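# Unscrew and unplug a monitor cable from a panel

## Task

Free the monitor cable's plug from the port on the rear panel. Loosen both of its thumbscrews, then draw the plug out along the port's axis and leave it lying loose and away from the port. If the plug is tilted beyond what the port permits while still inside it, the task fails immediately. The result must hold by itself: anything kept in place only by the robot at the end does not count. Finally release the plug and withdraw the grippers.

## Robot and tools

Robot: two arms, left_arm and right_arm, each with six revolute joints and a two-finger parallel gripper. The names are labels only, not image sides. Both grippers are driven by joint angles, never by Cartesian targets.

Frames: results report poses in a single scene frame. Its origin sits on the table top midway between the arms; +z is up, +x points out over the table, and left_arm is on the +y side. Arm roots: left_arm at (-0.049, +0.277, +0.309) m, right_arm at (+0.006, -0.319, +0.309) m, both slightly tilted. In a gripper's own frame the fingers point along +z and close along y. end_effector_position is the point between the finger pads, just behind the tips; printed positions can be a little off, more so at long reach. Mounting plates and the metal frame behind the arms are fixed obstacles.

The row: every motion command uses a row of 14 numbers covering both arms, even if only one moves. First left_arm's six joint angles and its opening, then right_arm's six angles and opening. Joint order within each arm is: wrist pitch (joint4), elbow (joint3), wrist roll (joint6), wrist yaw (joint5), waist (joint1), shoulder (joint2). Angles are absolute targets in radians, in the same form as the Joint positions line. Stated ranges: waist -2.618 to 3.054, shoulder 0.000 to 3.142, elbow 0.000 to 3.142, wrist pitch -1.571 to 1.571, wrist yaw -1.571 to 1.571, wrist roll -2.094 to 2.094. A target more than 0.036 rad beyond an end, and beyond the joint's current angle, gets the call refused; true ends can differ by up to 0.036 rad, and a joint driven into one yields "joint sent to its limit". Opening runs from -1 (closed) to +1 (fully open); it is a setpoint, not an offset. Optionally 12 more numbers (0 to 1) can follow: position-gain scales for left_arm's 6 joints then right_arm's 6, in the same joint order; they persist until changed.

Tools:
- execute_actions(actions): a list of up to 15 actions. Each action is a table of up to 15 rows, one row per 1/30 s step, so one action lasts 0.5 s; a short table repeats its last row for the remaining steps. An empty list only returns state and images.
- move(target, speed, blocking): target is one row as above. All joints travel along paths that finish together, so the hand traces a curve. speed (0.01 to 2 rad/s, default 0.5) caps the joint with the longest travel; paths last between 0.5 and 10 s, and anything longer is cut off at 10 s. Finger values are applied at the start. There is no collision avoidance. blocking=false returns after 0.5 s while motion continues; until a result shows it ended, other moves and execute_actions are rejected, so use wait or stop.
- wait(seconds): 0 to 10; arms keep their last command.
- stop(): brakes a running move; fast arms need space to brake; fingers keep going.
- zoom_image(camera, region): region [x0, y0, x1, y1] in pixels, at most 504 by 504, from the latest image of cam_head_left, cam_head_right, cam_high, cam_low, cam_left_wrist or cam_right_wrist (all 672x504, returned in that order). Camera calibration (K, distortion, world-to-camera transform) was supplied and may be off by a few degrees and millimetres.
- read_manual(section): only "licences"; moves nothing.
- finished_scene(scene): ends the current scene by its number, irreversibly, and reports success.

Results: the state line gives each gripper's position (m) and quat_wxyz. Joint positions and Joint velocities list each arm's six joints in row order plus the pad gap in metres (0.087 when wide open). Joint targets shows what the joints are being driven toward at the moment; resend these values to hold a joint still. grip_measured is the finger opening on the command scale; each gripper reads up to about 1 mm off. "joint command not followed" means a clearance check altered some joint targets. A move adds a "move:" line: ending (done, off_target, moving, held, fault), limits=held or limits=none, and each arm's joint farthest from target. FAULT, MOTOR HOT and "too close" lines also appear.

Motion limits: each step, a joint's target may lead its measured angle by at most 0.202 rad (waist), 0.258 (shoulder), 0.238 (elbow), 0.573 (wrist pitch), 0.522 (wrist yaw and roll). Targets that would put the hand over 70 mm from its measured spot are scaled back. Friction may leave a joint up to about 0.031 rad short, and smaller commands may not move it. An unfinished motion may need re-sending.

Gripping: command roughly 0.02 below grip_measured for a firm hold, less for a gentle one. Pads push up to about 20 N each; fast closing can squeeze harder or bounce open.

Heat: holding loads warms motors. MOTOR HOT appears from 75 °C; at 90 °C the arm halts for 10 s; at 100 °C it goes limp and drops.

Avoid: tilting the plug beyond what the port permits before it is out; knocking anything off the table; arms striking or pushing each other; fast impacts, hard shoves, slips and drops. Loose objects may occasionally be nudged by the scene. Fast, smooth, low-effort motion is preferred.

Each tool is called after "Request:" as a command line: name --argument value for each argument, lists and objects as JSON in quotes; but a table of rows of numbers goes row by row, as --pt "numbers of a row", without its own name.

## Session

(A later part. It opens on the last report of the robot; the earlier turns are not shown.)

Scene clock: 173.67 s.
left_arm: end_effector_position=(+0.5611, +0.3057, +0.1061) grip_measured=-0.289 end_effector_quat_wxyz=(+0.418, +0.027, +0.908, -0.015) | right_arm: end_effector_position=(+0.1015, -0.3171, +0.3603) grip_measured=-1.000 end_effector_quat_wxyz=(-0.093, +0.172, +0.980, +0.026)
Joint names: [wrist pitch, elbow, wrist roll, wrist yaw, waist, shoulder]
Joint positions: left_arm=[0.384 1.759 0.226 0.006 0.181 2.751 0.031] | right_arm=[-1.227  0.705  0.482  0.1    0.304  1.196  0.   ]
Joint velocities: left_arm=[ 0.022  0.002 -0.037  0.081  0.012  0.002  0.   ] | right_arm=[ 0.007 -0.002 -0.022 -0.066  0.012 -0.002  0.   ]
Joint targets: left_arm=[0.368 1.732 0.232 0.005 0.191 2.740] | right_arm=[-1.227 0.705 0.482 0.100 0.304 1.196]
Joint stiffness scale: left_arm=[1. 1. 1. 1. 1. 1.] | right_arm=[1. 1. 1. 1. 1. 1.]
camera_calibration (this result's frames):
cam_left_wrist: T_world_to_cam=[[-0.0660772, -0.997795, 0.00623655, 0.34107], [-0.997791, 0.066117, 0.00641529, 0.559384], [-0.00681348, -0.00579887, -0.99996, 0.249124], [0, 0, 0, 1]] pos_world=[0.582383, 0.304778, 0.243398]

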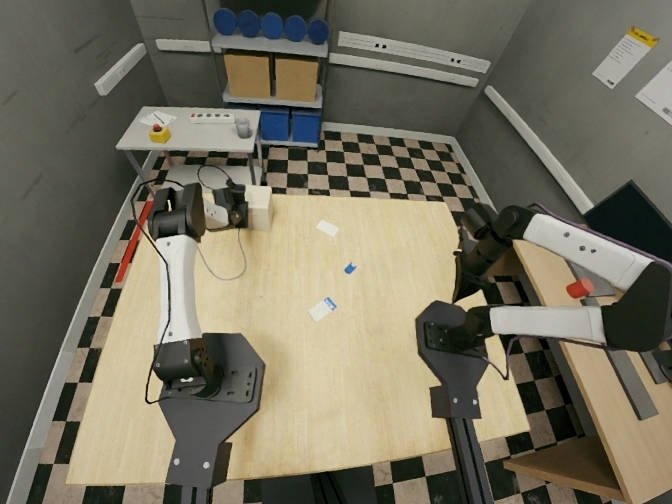

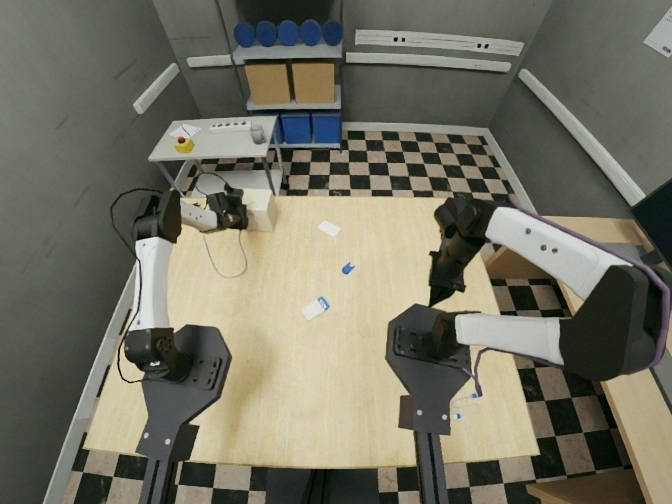

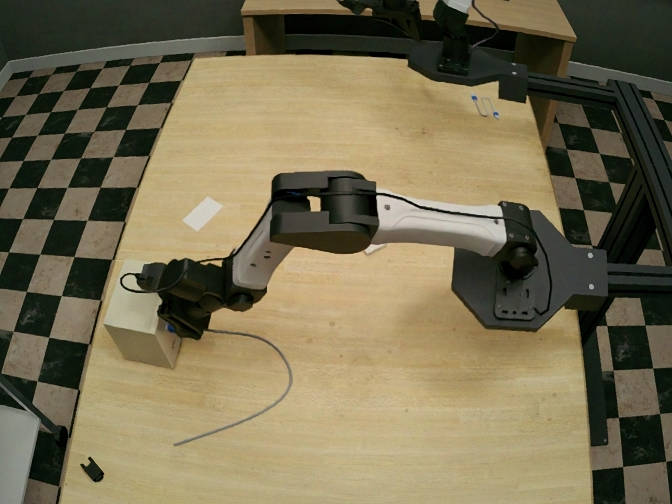

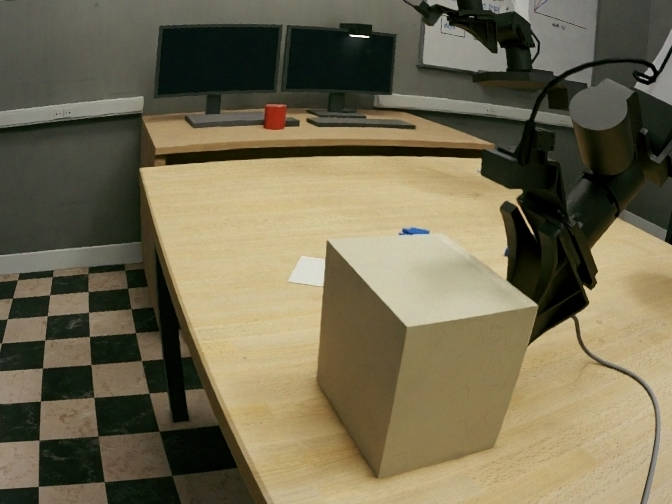

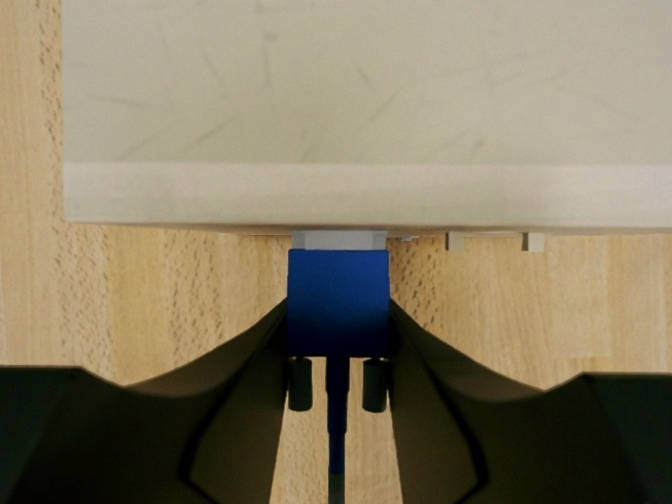

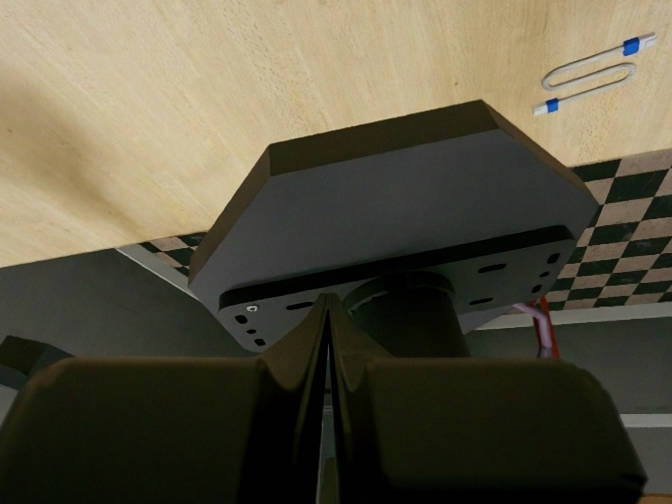

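Request:
execute_actions --actions '[[[0.36,1.731,0.232,0.005,0.191,2.742,-0.32,-1.227,0.705,0.482,0.1,0.304,1.196,-1],[0.352,1.73,0.232,0.005,0.191,2.744,-0.32,-1.227,0.705,0.482,0.1,0.304,1.196,-1],[0.344,1.729,0.232,0.005,0.191,2.746,-0.32,-1.227,0.705,0.482,0.1,0.304,1.196,-1],[0.336,1.727,0.232,0.005,0.191,2.748,-0.32,-1.227,0.705,0.482,0.1,0.304,1.196,-1],[0.328,1.725,0.232,0.005,0.191,2.749,-0.32,-1.227,0.705,0.482,0.1,0.304,1.196,-1],[0.32,1.724,0.232,0.005,0.191,2.75,-0.32,-1.227,0.705,0.482,0.1,0.304,1.196,-1],[0.312,1.722,0.232,0.005,0.191,2.751,-0.32,-1.227,0.705,0.482,0.1,0.304,1.196,-1],[0.305,1.72,0.232,0.005,0.191,2.752,-0.32,-1.227,0.705,0.482,0.1,0.304,1.196,-1]]]'

Scene clock: 174.90 s.
left_arm: end_effector_position=(+0.5606, +0.3056, +0.1056) grip_measured=-0.289 end_effector_quat_wxyz=(+0.417, +0.027, +0.908, -0.015) | right_arm: end_effector_position=(+0.1015, -0.3171, +0.3603) grip_measured=-1.000 end_effector_quat_wxyz=(-0.093, +0.172, +0.980, +0.026)
Joint names: [wrist pitch, elbow, wrist roll, wrist yaw, waist, shoulder]
Joint positions: left_arm=[0.382 1.758 0.226 0.006 0.181 2.751 0.031] | right_arm=[-1.227  0.705  0.482  0.1    0.304  1.196  0.   ]
Joint velocities: left_arm=[-0.022 -0.012 -0.007  0.022  0.002  0.007  0.001] | right_arm=[-0.037  0.007 -0.037 -0.037 -0.007  0.007  0.   ]
Joint targets: left_arm=[0.305 1.720 0.232 0.005 0.191 2.752] | right_arm=[-1.227 0.705 0.482 0.100 0.304 1.196]
Joint stiffness scale: left_arm=[1. 1. 1. 1. 1. 1.] | right_arm=[1. 1. 1. 1. 1. 1.]
camera_calibration (this result's frames):
cam_left_wrist: T_world_to_cam=[[-0.0664526, -0.997768, 0.00658986, 0.341062], [-0.997748, 0.0665083, 0.00864263, 0.558435], [-0.00906162, -0.0060007, -0.999941, 0.249954], [0, 0, 0, 1]] pos_world=[0.582107, 0.30466, 0.242865]

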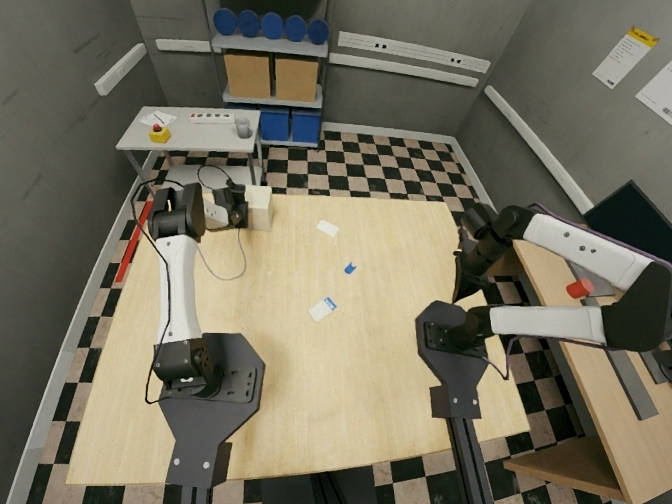

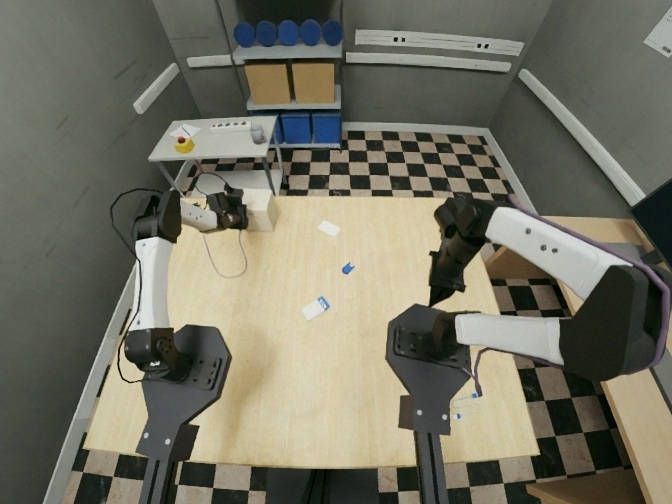

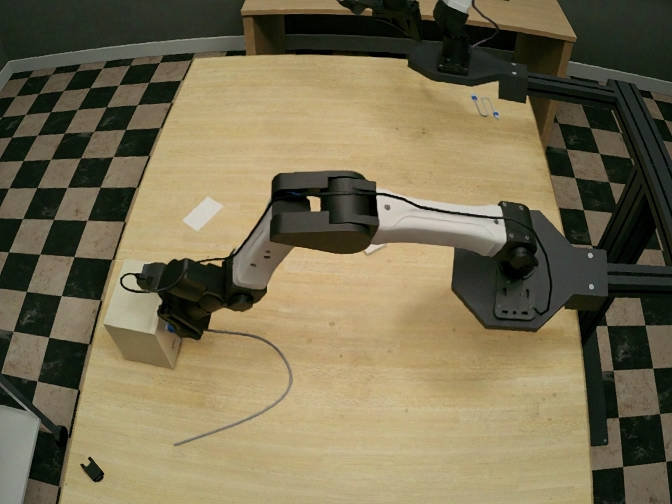

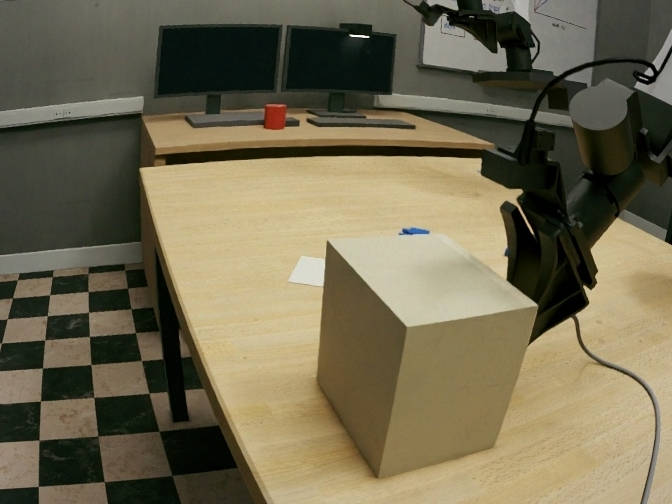

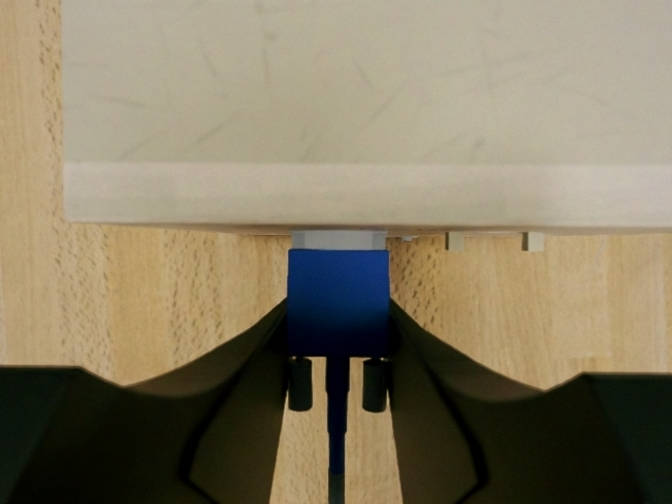

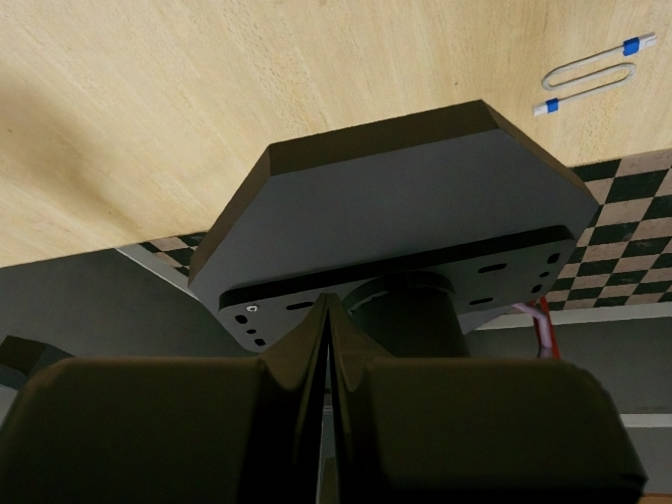

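Request:
execute_actions --actions '[[[0.298,1.7185,0.232,0.005,0.191,2.751,-0.32,-1.227,0.705,0.482,0.1,0.304,1.196,-1],[0.291,1.717,0.232,0.005,0.191,2.751,-0.32,-1.227,0.705,0.482,0.1,0.304,1.196,-1],[0.284,1.7155,0.232,0.005,0.191,2.751,-0.32,-1.227,0.705,0.482,0.1,0.304,1.196,-1],[0.277,1.714,0.232,0.005,0.191,2.751,-0.32,-1.227,0.705,0.482,0.1,0.304,1.196,-1],[0.27,1.712,0.232,0.005,0.191,2.751,-0.32,-1.227,0.705,0.482,0.1,0.304,1.196,-1],[0.263,1.71,0.232,0.005,0.191,2.751,-0.32,-1.227,0.705,0.482,0.1,0.304,1.196,-1],[0.258,1.708,0.232,0.005,0.191,2.751,-0.32,-1.227,0.705,0.482,0.1,0.304,1.196,-1]]]'

Scene clock: 176.10 s.
left_arm: end_effector_position=(+0.5599, +0.3054, +0.1051) grip_measured=-0.289 end_effector_quat_wxyz=(+0.416, +0.028, +0.909, -0.015) | right_arm: end_effector_position=(+0.1015, -0.3171, +0.3603) grip_measured=-1.000 end_effector_quat_wxyz=(-0.093, +0.172, +0.980, +0.026)
Joint names: [wrist pitch, elbow, wrist roll, wrist yaw, waist, shoulder]
Joint positions: left_arm=[0.379 1.758 0.226 0.006 0.181 2.751 0.031] | right_arm=[-1.227  0.705  0.482  0.1    0.304  1.196  0.   ]
Joint velocities: left_arm=[ 0.066 -0.002 -0.066 -0.037 -0.017 -0.007 -0.001] | right_arm=[ 0.037 -0.002 -0.051 -0.037  0.012 -0.002  0.   ]
Joint targets: left_arm=[0.258 1.708 0.232 0.005 0.191 2.751] | right_arm=[-1.227 0.705 0.482 0.100 0.304 1.196]
Joint stiffness scale: left_arm=[1. 1. 1. 1. 1. 1.] | right_arm=[1. 1. 1. 1. 1. 1.]
camera_calibration (this result's frames):
cam_left_wrist: T_world_to_cam=[[-0.0670141, -0.997727, 0.00712139, 0.341113], [-0.997675, 0.0670962, 0.0119833, 0.557219], [-0.0124339, -0.00630178, -0.999903, 0.251382], [0, 0, 0, 1]] pos_world=[0.581908, 0.304535, 0.242252]

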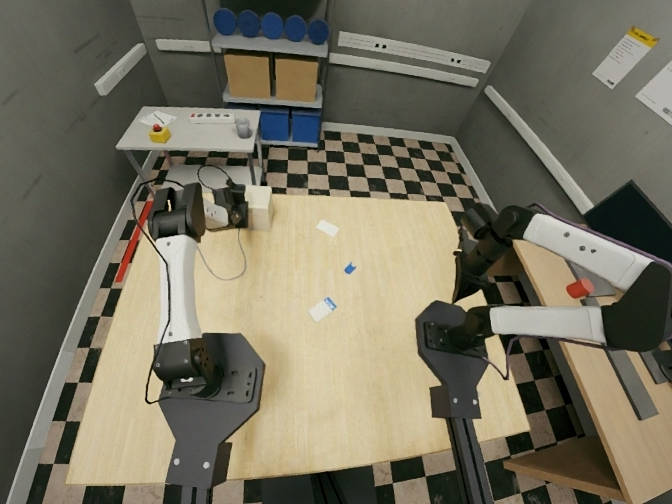

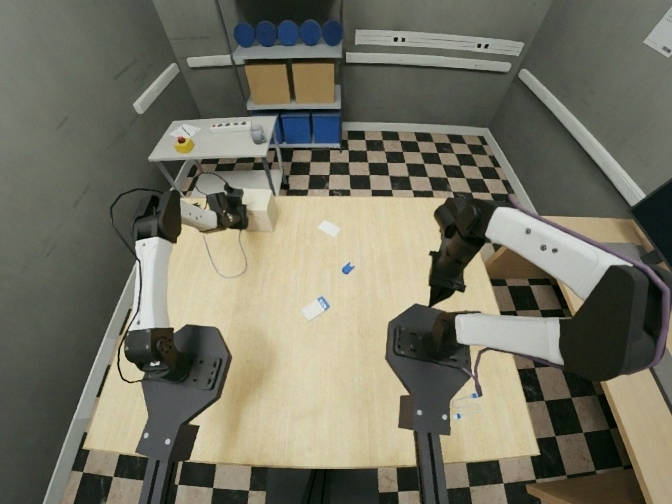

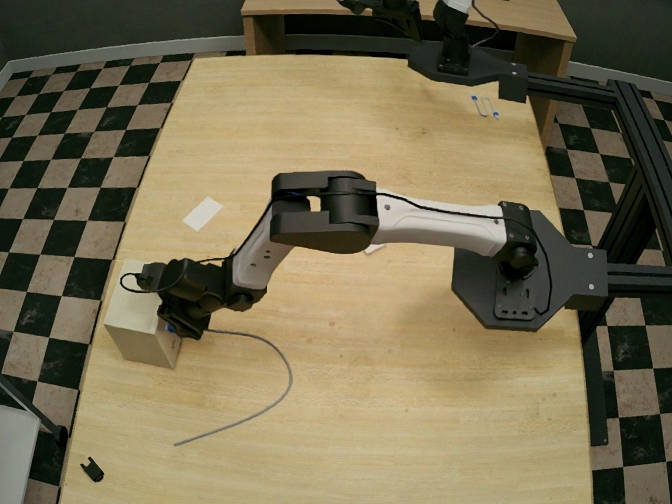

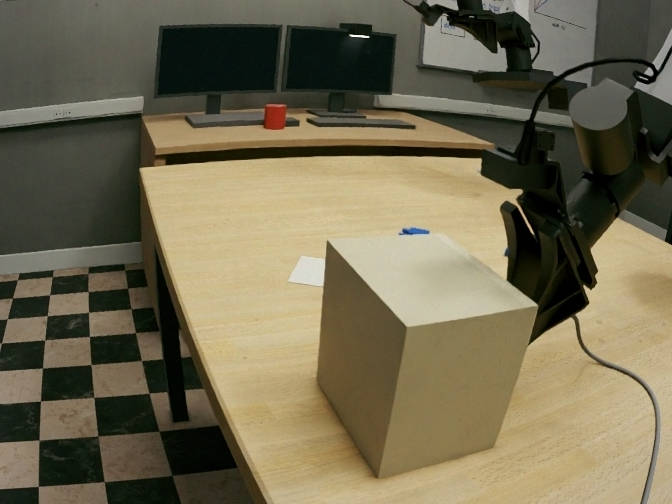

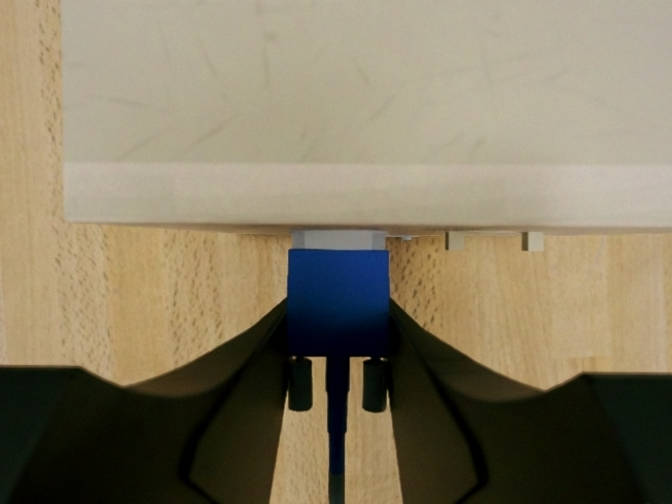

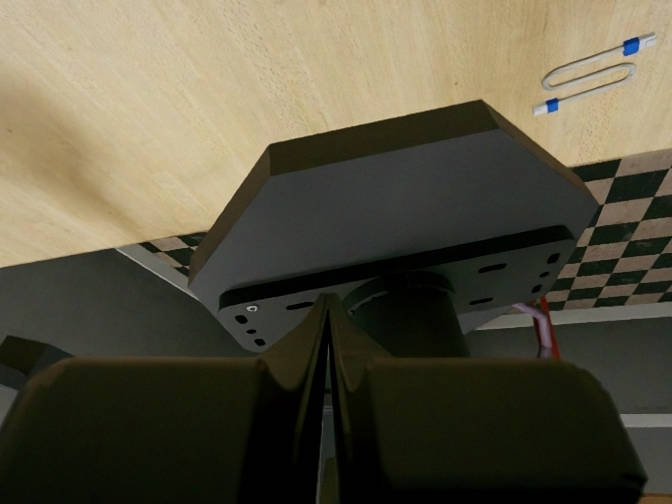

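Request:
execute_actions --actions '[[[0.25,1.706,0.232,0.005,0.191,2.755,-0.32,-1.227,0.705,0.482,0.1,0.304,1.196,-1],[0.243,1.704,0.232,0.005,0.191,2.758,-0.32,-1.227,0.705,0.482,0.1,0.304,1.196,-1],[0.236,1.702,0.232,0.005,0.191,2.76,-0.32,-1.227,0.705,0.482,0.1,0.304,1.196,-1],[0.229,1.70,0.232,0.005,0.191,2.762,-0.32,-1.227,0.705,0.482,0.1,0.304,1.196,-1],[0.222,1.698,0.232,0.005,0.191,2.763,-0.32,-1.227,0.705,0.482,0.1,0.304,1.196,-1],[0.215,1.696,0.232,0.005,0.191,2.764,-0.32,-1.227,0.705,0.482,0.1,0.304,1.196,-1],[0.208,1.693,0.232,0.005,0.191,2.765,-0.32,-1.227,0.705,0.482,0.1,0.304,1.196,-1]]]'

Scene clock: 177.10 s.
left_arm: end_effector_position=(+0.5590, +0.3052, +0.1044) grip_measured=-0.289 end_effector_quat_wxyz=(+0.414, +0.028, +0.910, -0.015) | right_arm: end_effector_position=(+0.1015, -0.3171, +0.3603) grip_measured=-1.000 end_effector_quat_wxyz=(-0.093, +0.172, +0.980, +0.026)
Joint names: [wrist pitch, elbow, wrist roll, wrist yaw, waist, shoulder]
Joint positions: left_arm=[0.377 1.756 0.227 0.006 0.181 2.751 0.031] | right_arm=[-1.227  0.705  0.482  0.1    0.304  1.196  0.   ]
Joint velocities: left_arm=[ 0.051 -0.002  0.022 -0.022 -0.002 -0.002 -0.001] | right_arm=[-0.022  0.017  0.022 -0.051  0.007  0.012  0.   ]
Joint targets: left_arm=[0.208 1.693 0.232 0.005 0.191 2.765] | right_arm=[-1.227 0.705 0.482 0.100 0.304 1.196]
Joint stiffness scale: left_arm=[1. 1. 1. 1. 1. 1.] | right_arm=[1. 1. 1. 1. 1. 1.]
camera_calibration (this result's frames):
cam_left_wrist: T_world_to_cam=[[-0.0682914, -0.997639, 0.00726308, 0.341493], [-0.997548, 0.0683934, 0.0148643, 0.555611], [-0.0153259, -0.00623017, -0.999863, 0.252246], [0, 0, 0, 1]] pos_world=[0.581435, 0.304258, 0.241472]

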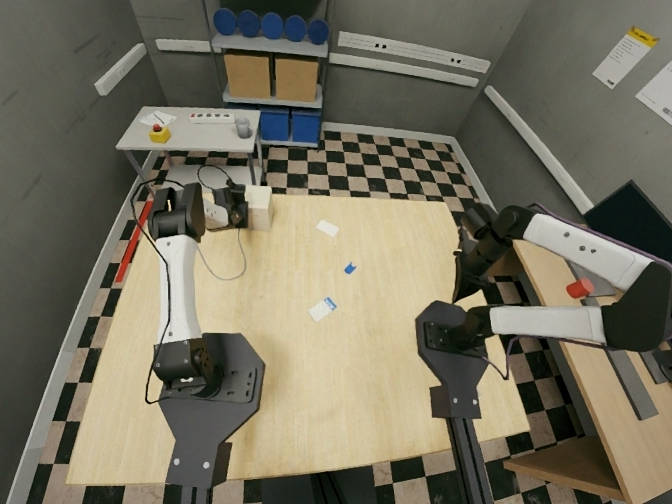

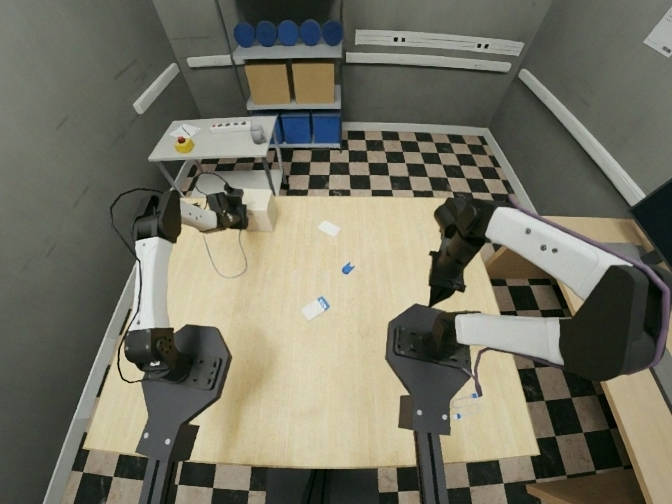

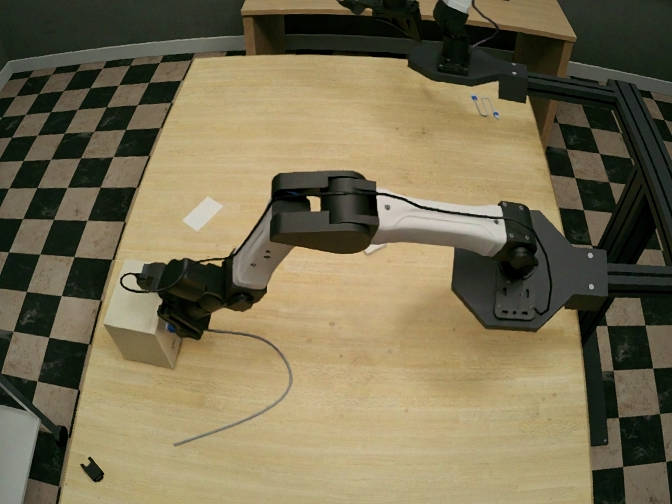

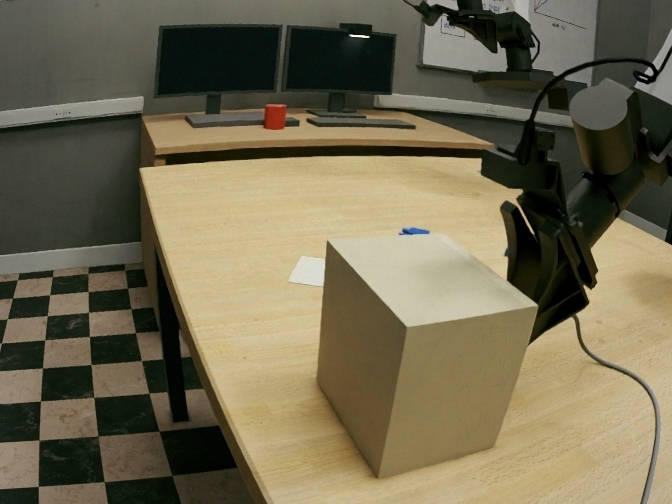

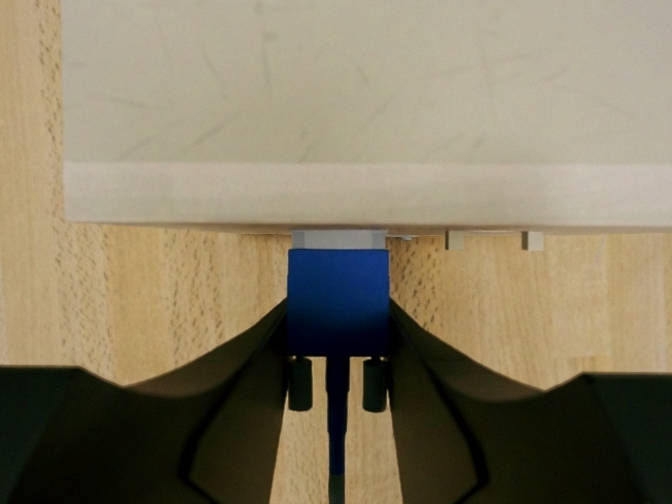

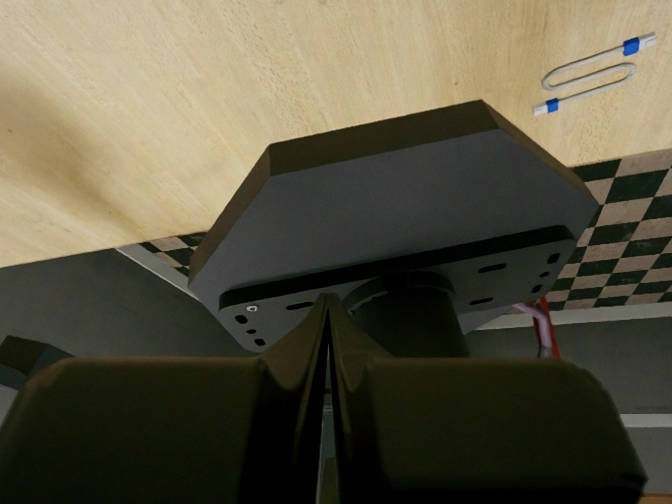

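Request:
execute_actions --actions '[[[0.2,1.691,0.232,0.005,0.191,2.766,-0.32,-1.227,0.705,0.482,0.1,0.304,1.196,-1],[0.193,1.689,0.232,0.005,0.191,2.767,-0.32,-1.227,0.705,0.482,0.1,0.304,1.196,-1],[0.186,1.687,0.232,0.005,0.191,2.769,-0.32,-1.227,0.705,0.482,0.1,0.304,1.196,-1],[0.179,1.685,0.232,0.005,0.191,2.77,-0.32,-1.227,0.705,0.482,0.1,0.304,1.196,-1],[0.172,1.683,0.232,0.005,0.191,2.771,-0.32,-1.227,0.705,0.482,0.1,0.304,1.196,-1],[0.165,1.68,0.232,0.005,0.191,2.772,-0.32,-1.227,0.705,0.482,0.1,0.304,1.196,-1]]]'

Scene clock: 178.63 s.
left_arm: end_effector_position=(+0.5590, +0.3052, +0.1044) grip_measured=-0.289 end_effector_quat_wxyz=(+0.414, +0.028, +0.910, -0.015) | right_arm: end_effector_position=(+0.1015, -0.3171, +0.3603) grip_measured=-1.000 end_effector_quat_wxyz=(-0.093, +0.172, +0.980, +0.026)
Joint names: [wrist pitch, elbow, wrist roll, wrist yaw, waist, shoulder]
Joint positions: left_arm=[0.377 1.756 0.227 0.006 0.181 2.751 0.031] | right_arm=[-1.227  0.705  0.482  0.1    0.304  1.196  0.   ]
Joint velocities: left_arm=[-0.022  0.007 -0.022 -0.007  0.012 -0.012  0.   ] | right_arm=[-0.022 -0.007  0.037  0.007 -0.022 -0.017  0.   ]
Joint targets: left_arm=[0.198 1.692 0.231 0.005 0.189 2.769] | right_arm=[-1.227 0.705 0.482 0.100 0.304 1.196]
Joint stiffness scale: left_arm=[1. 1. 1. 1. 1. 1.] | right_arm=[1. 1. 1. 1. 1. 1.]
camera_calibration (this result's frames):
cam_left_wrist: T_world_to_cam=[[-0.0682914, -0.997639, 0.00726308, 0.341493], [-0.997548, 0.0683934, 0.0148643, 0.555611], [-0.0153259, -0.00623017, -0.999863, 0.252246], [0, 0, 0, 1]] pos_world=[0.581435, 0.304258, 0.241472]

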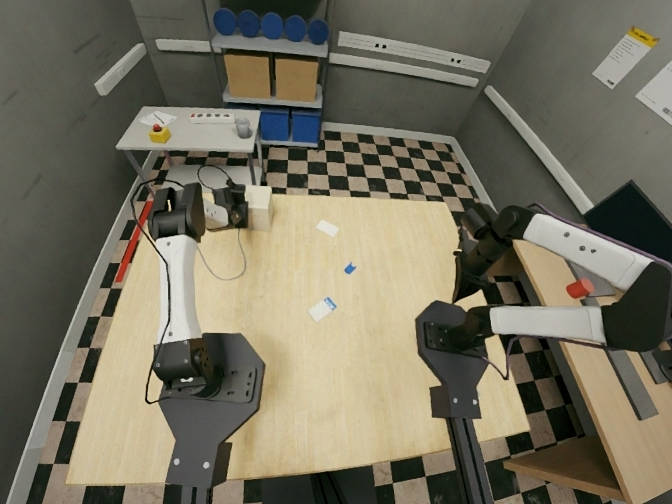

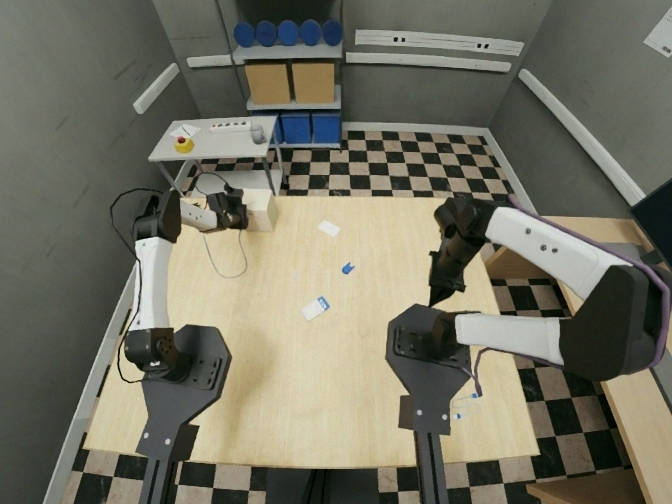

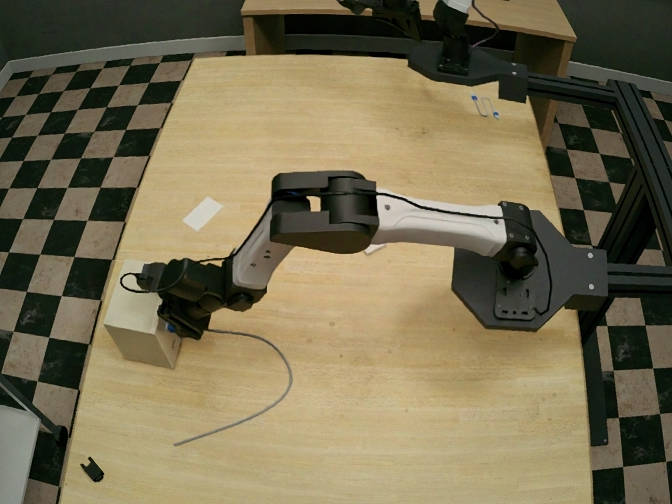

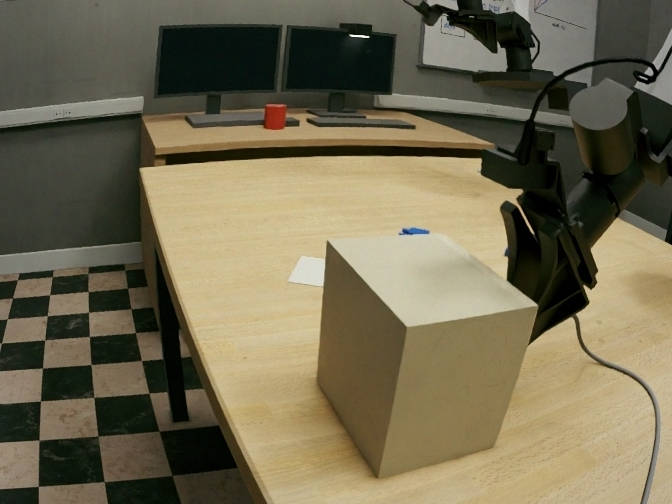

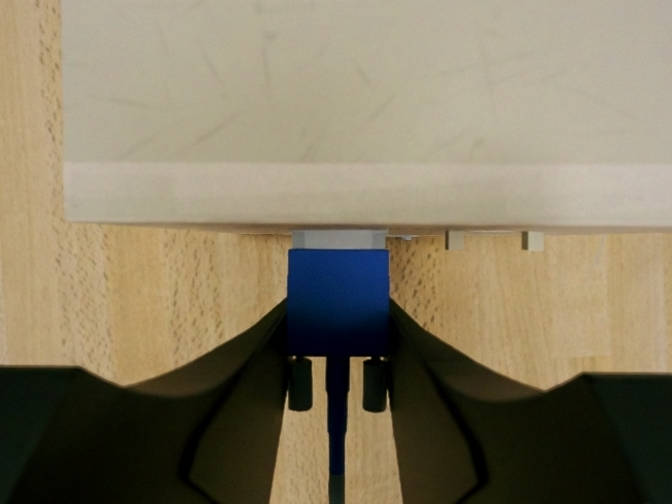

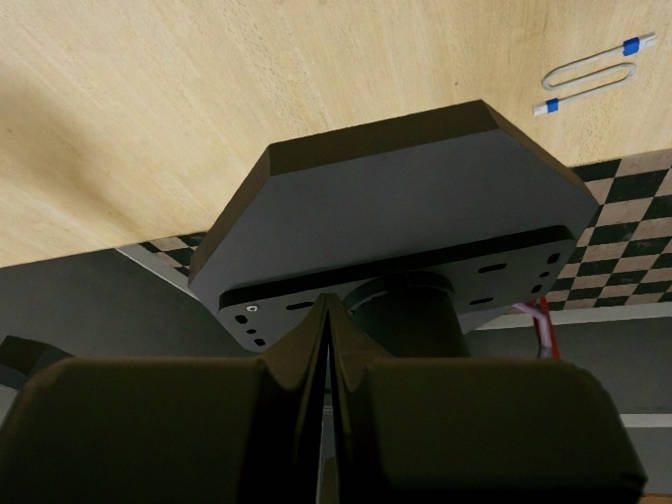

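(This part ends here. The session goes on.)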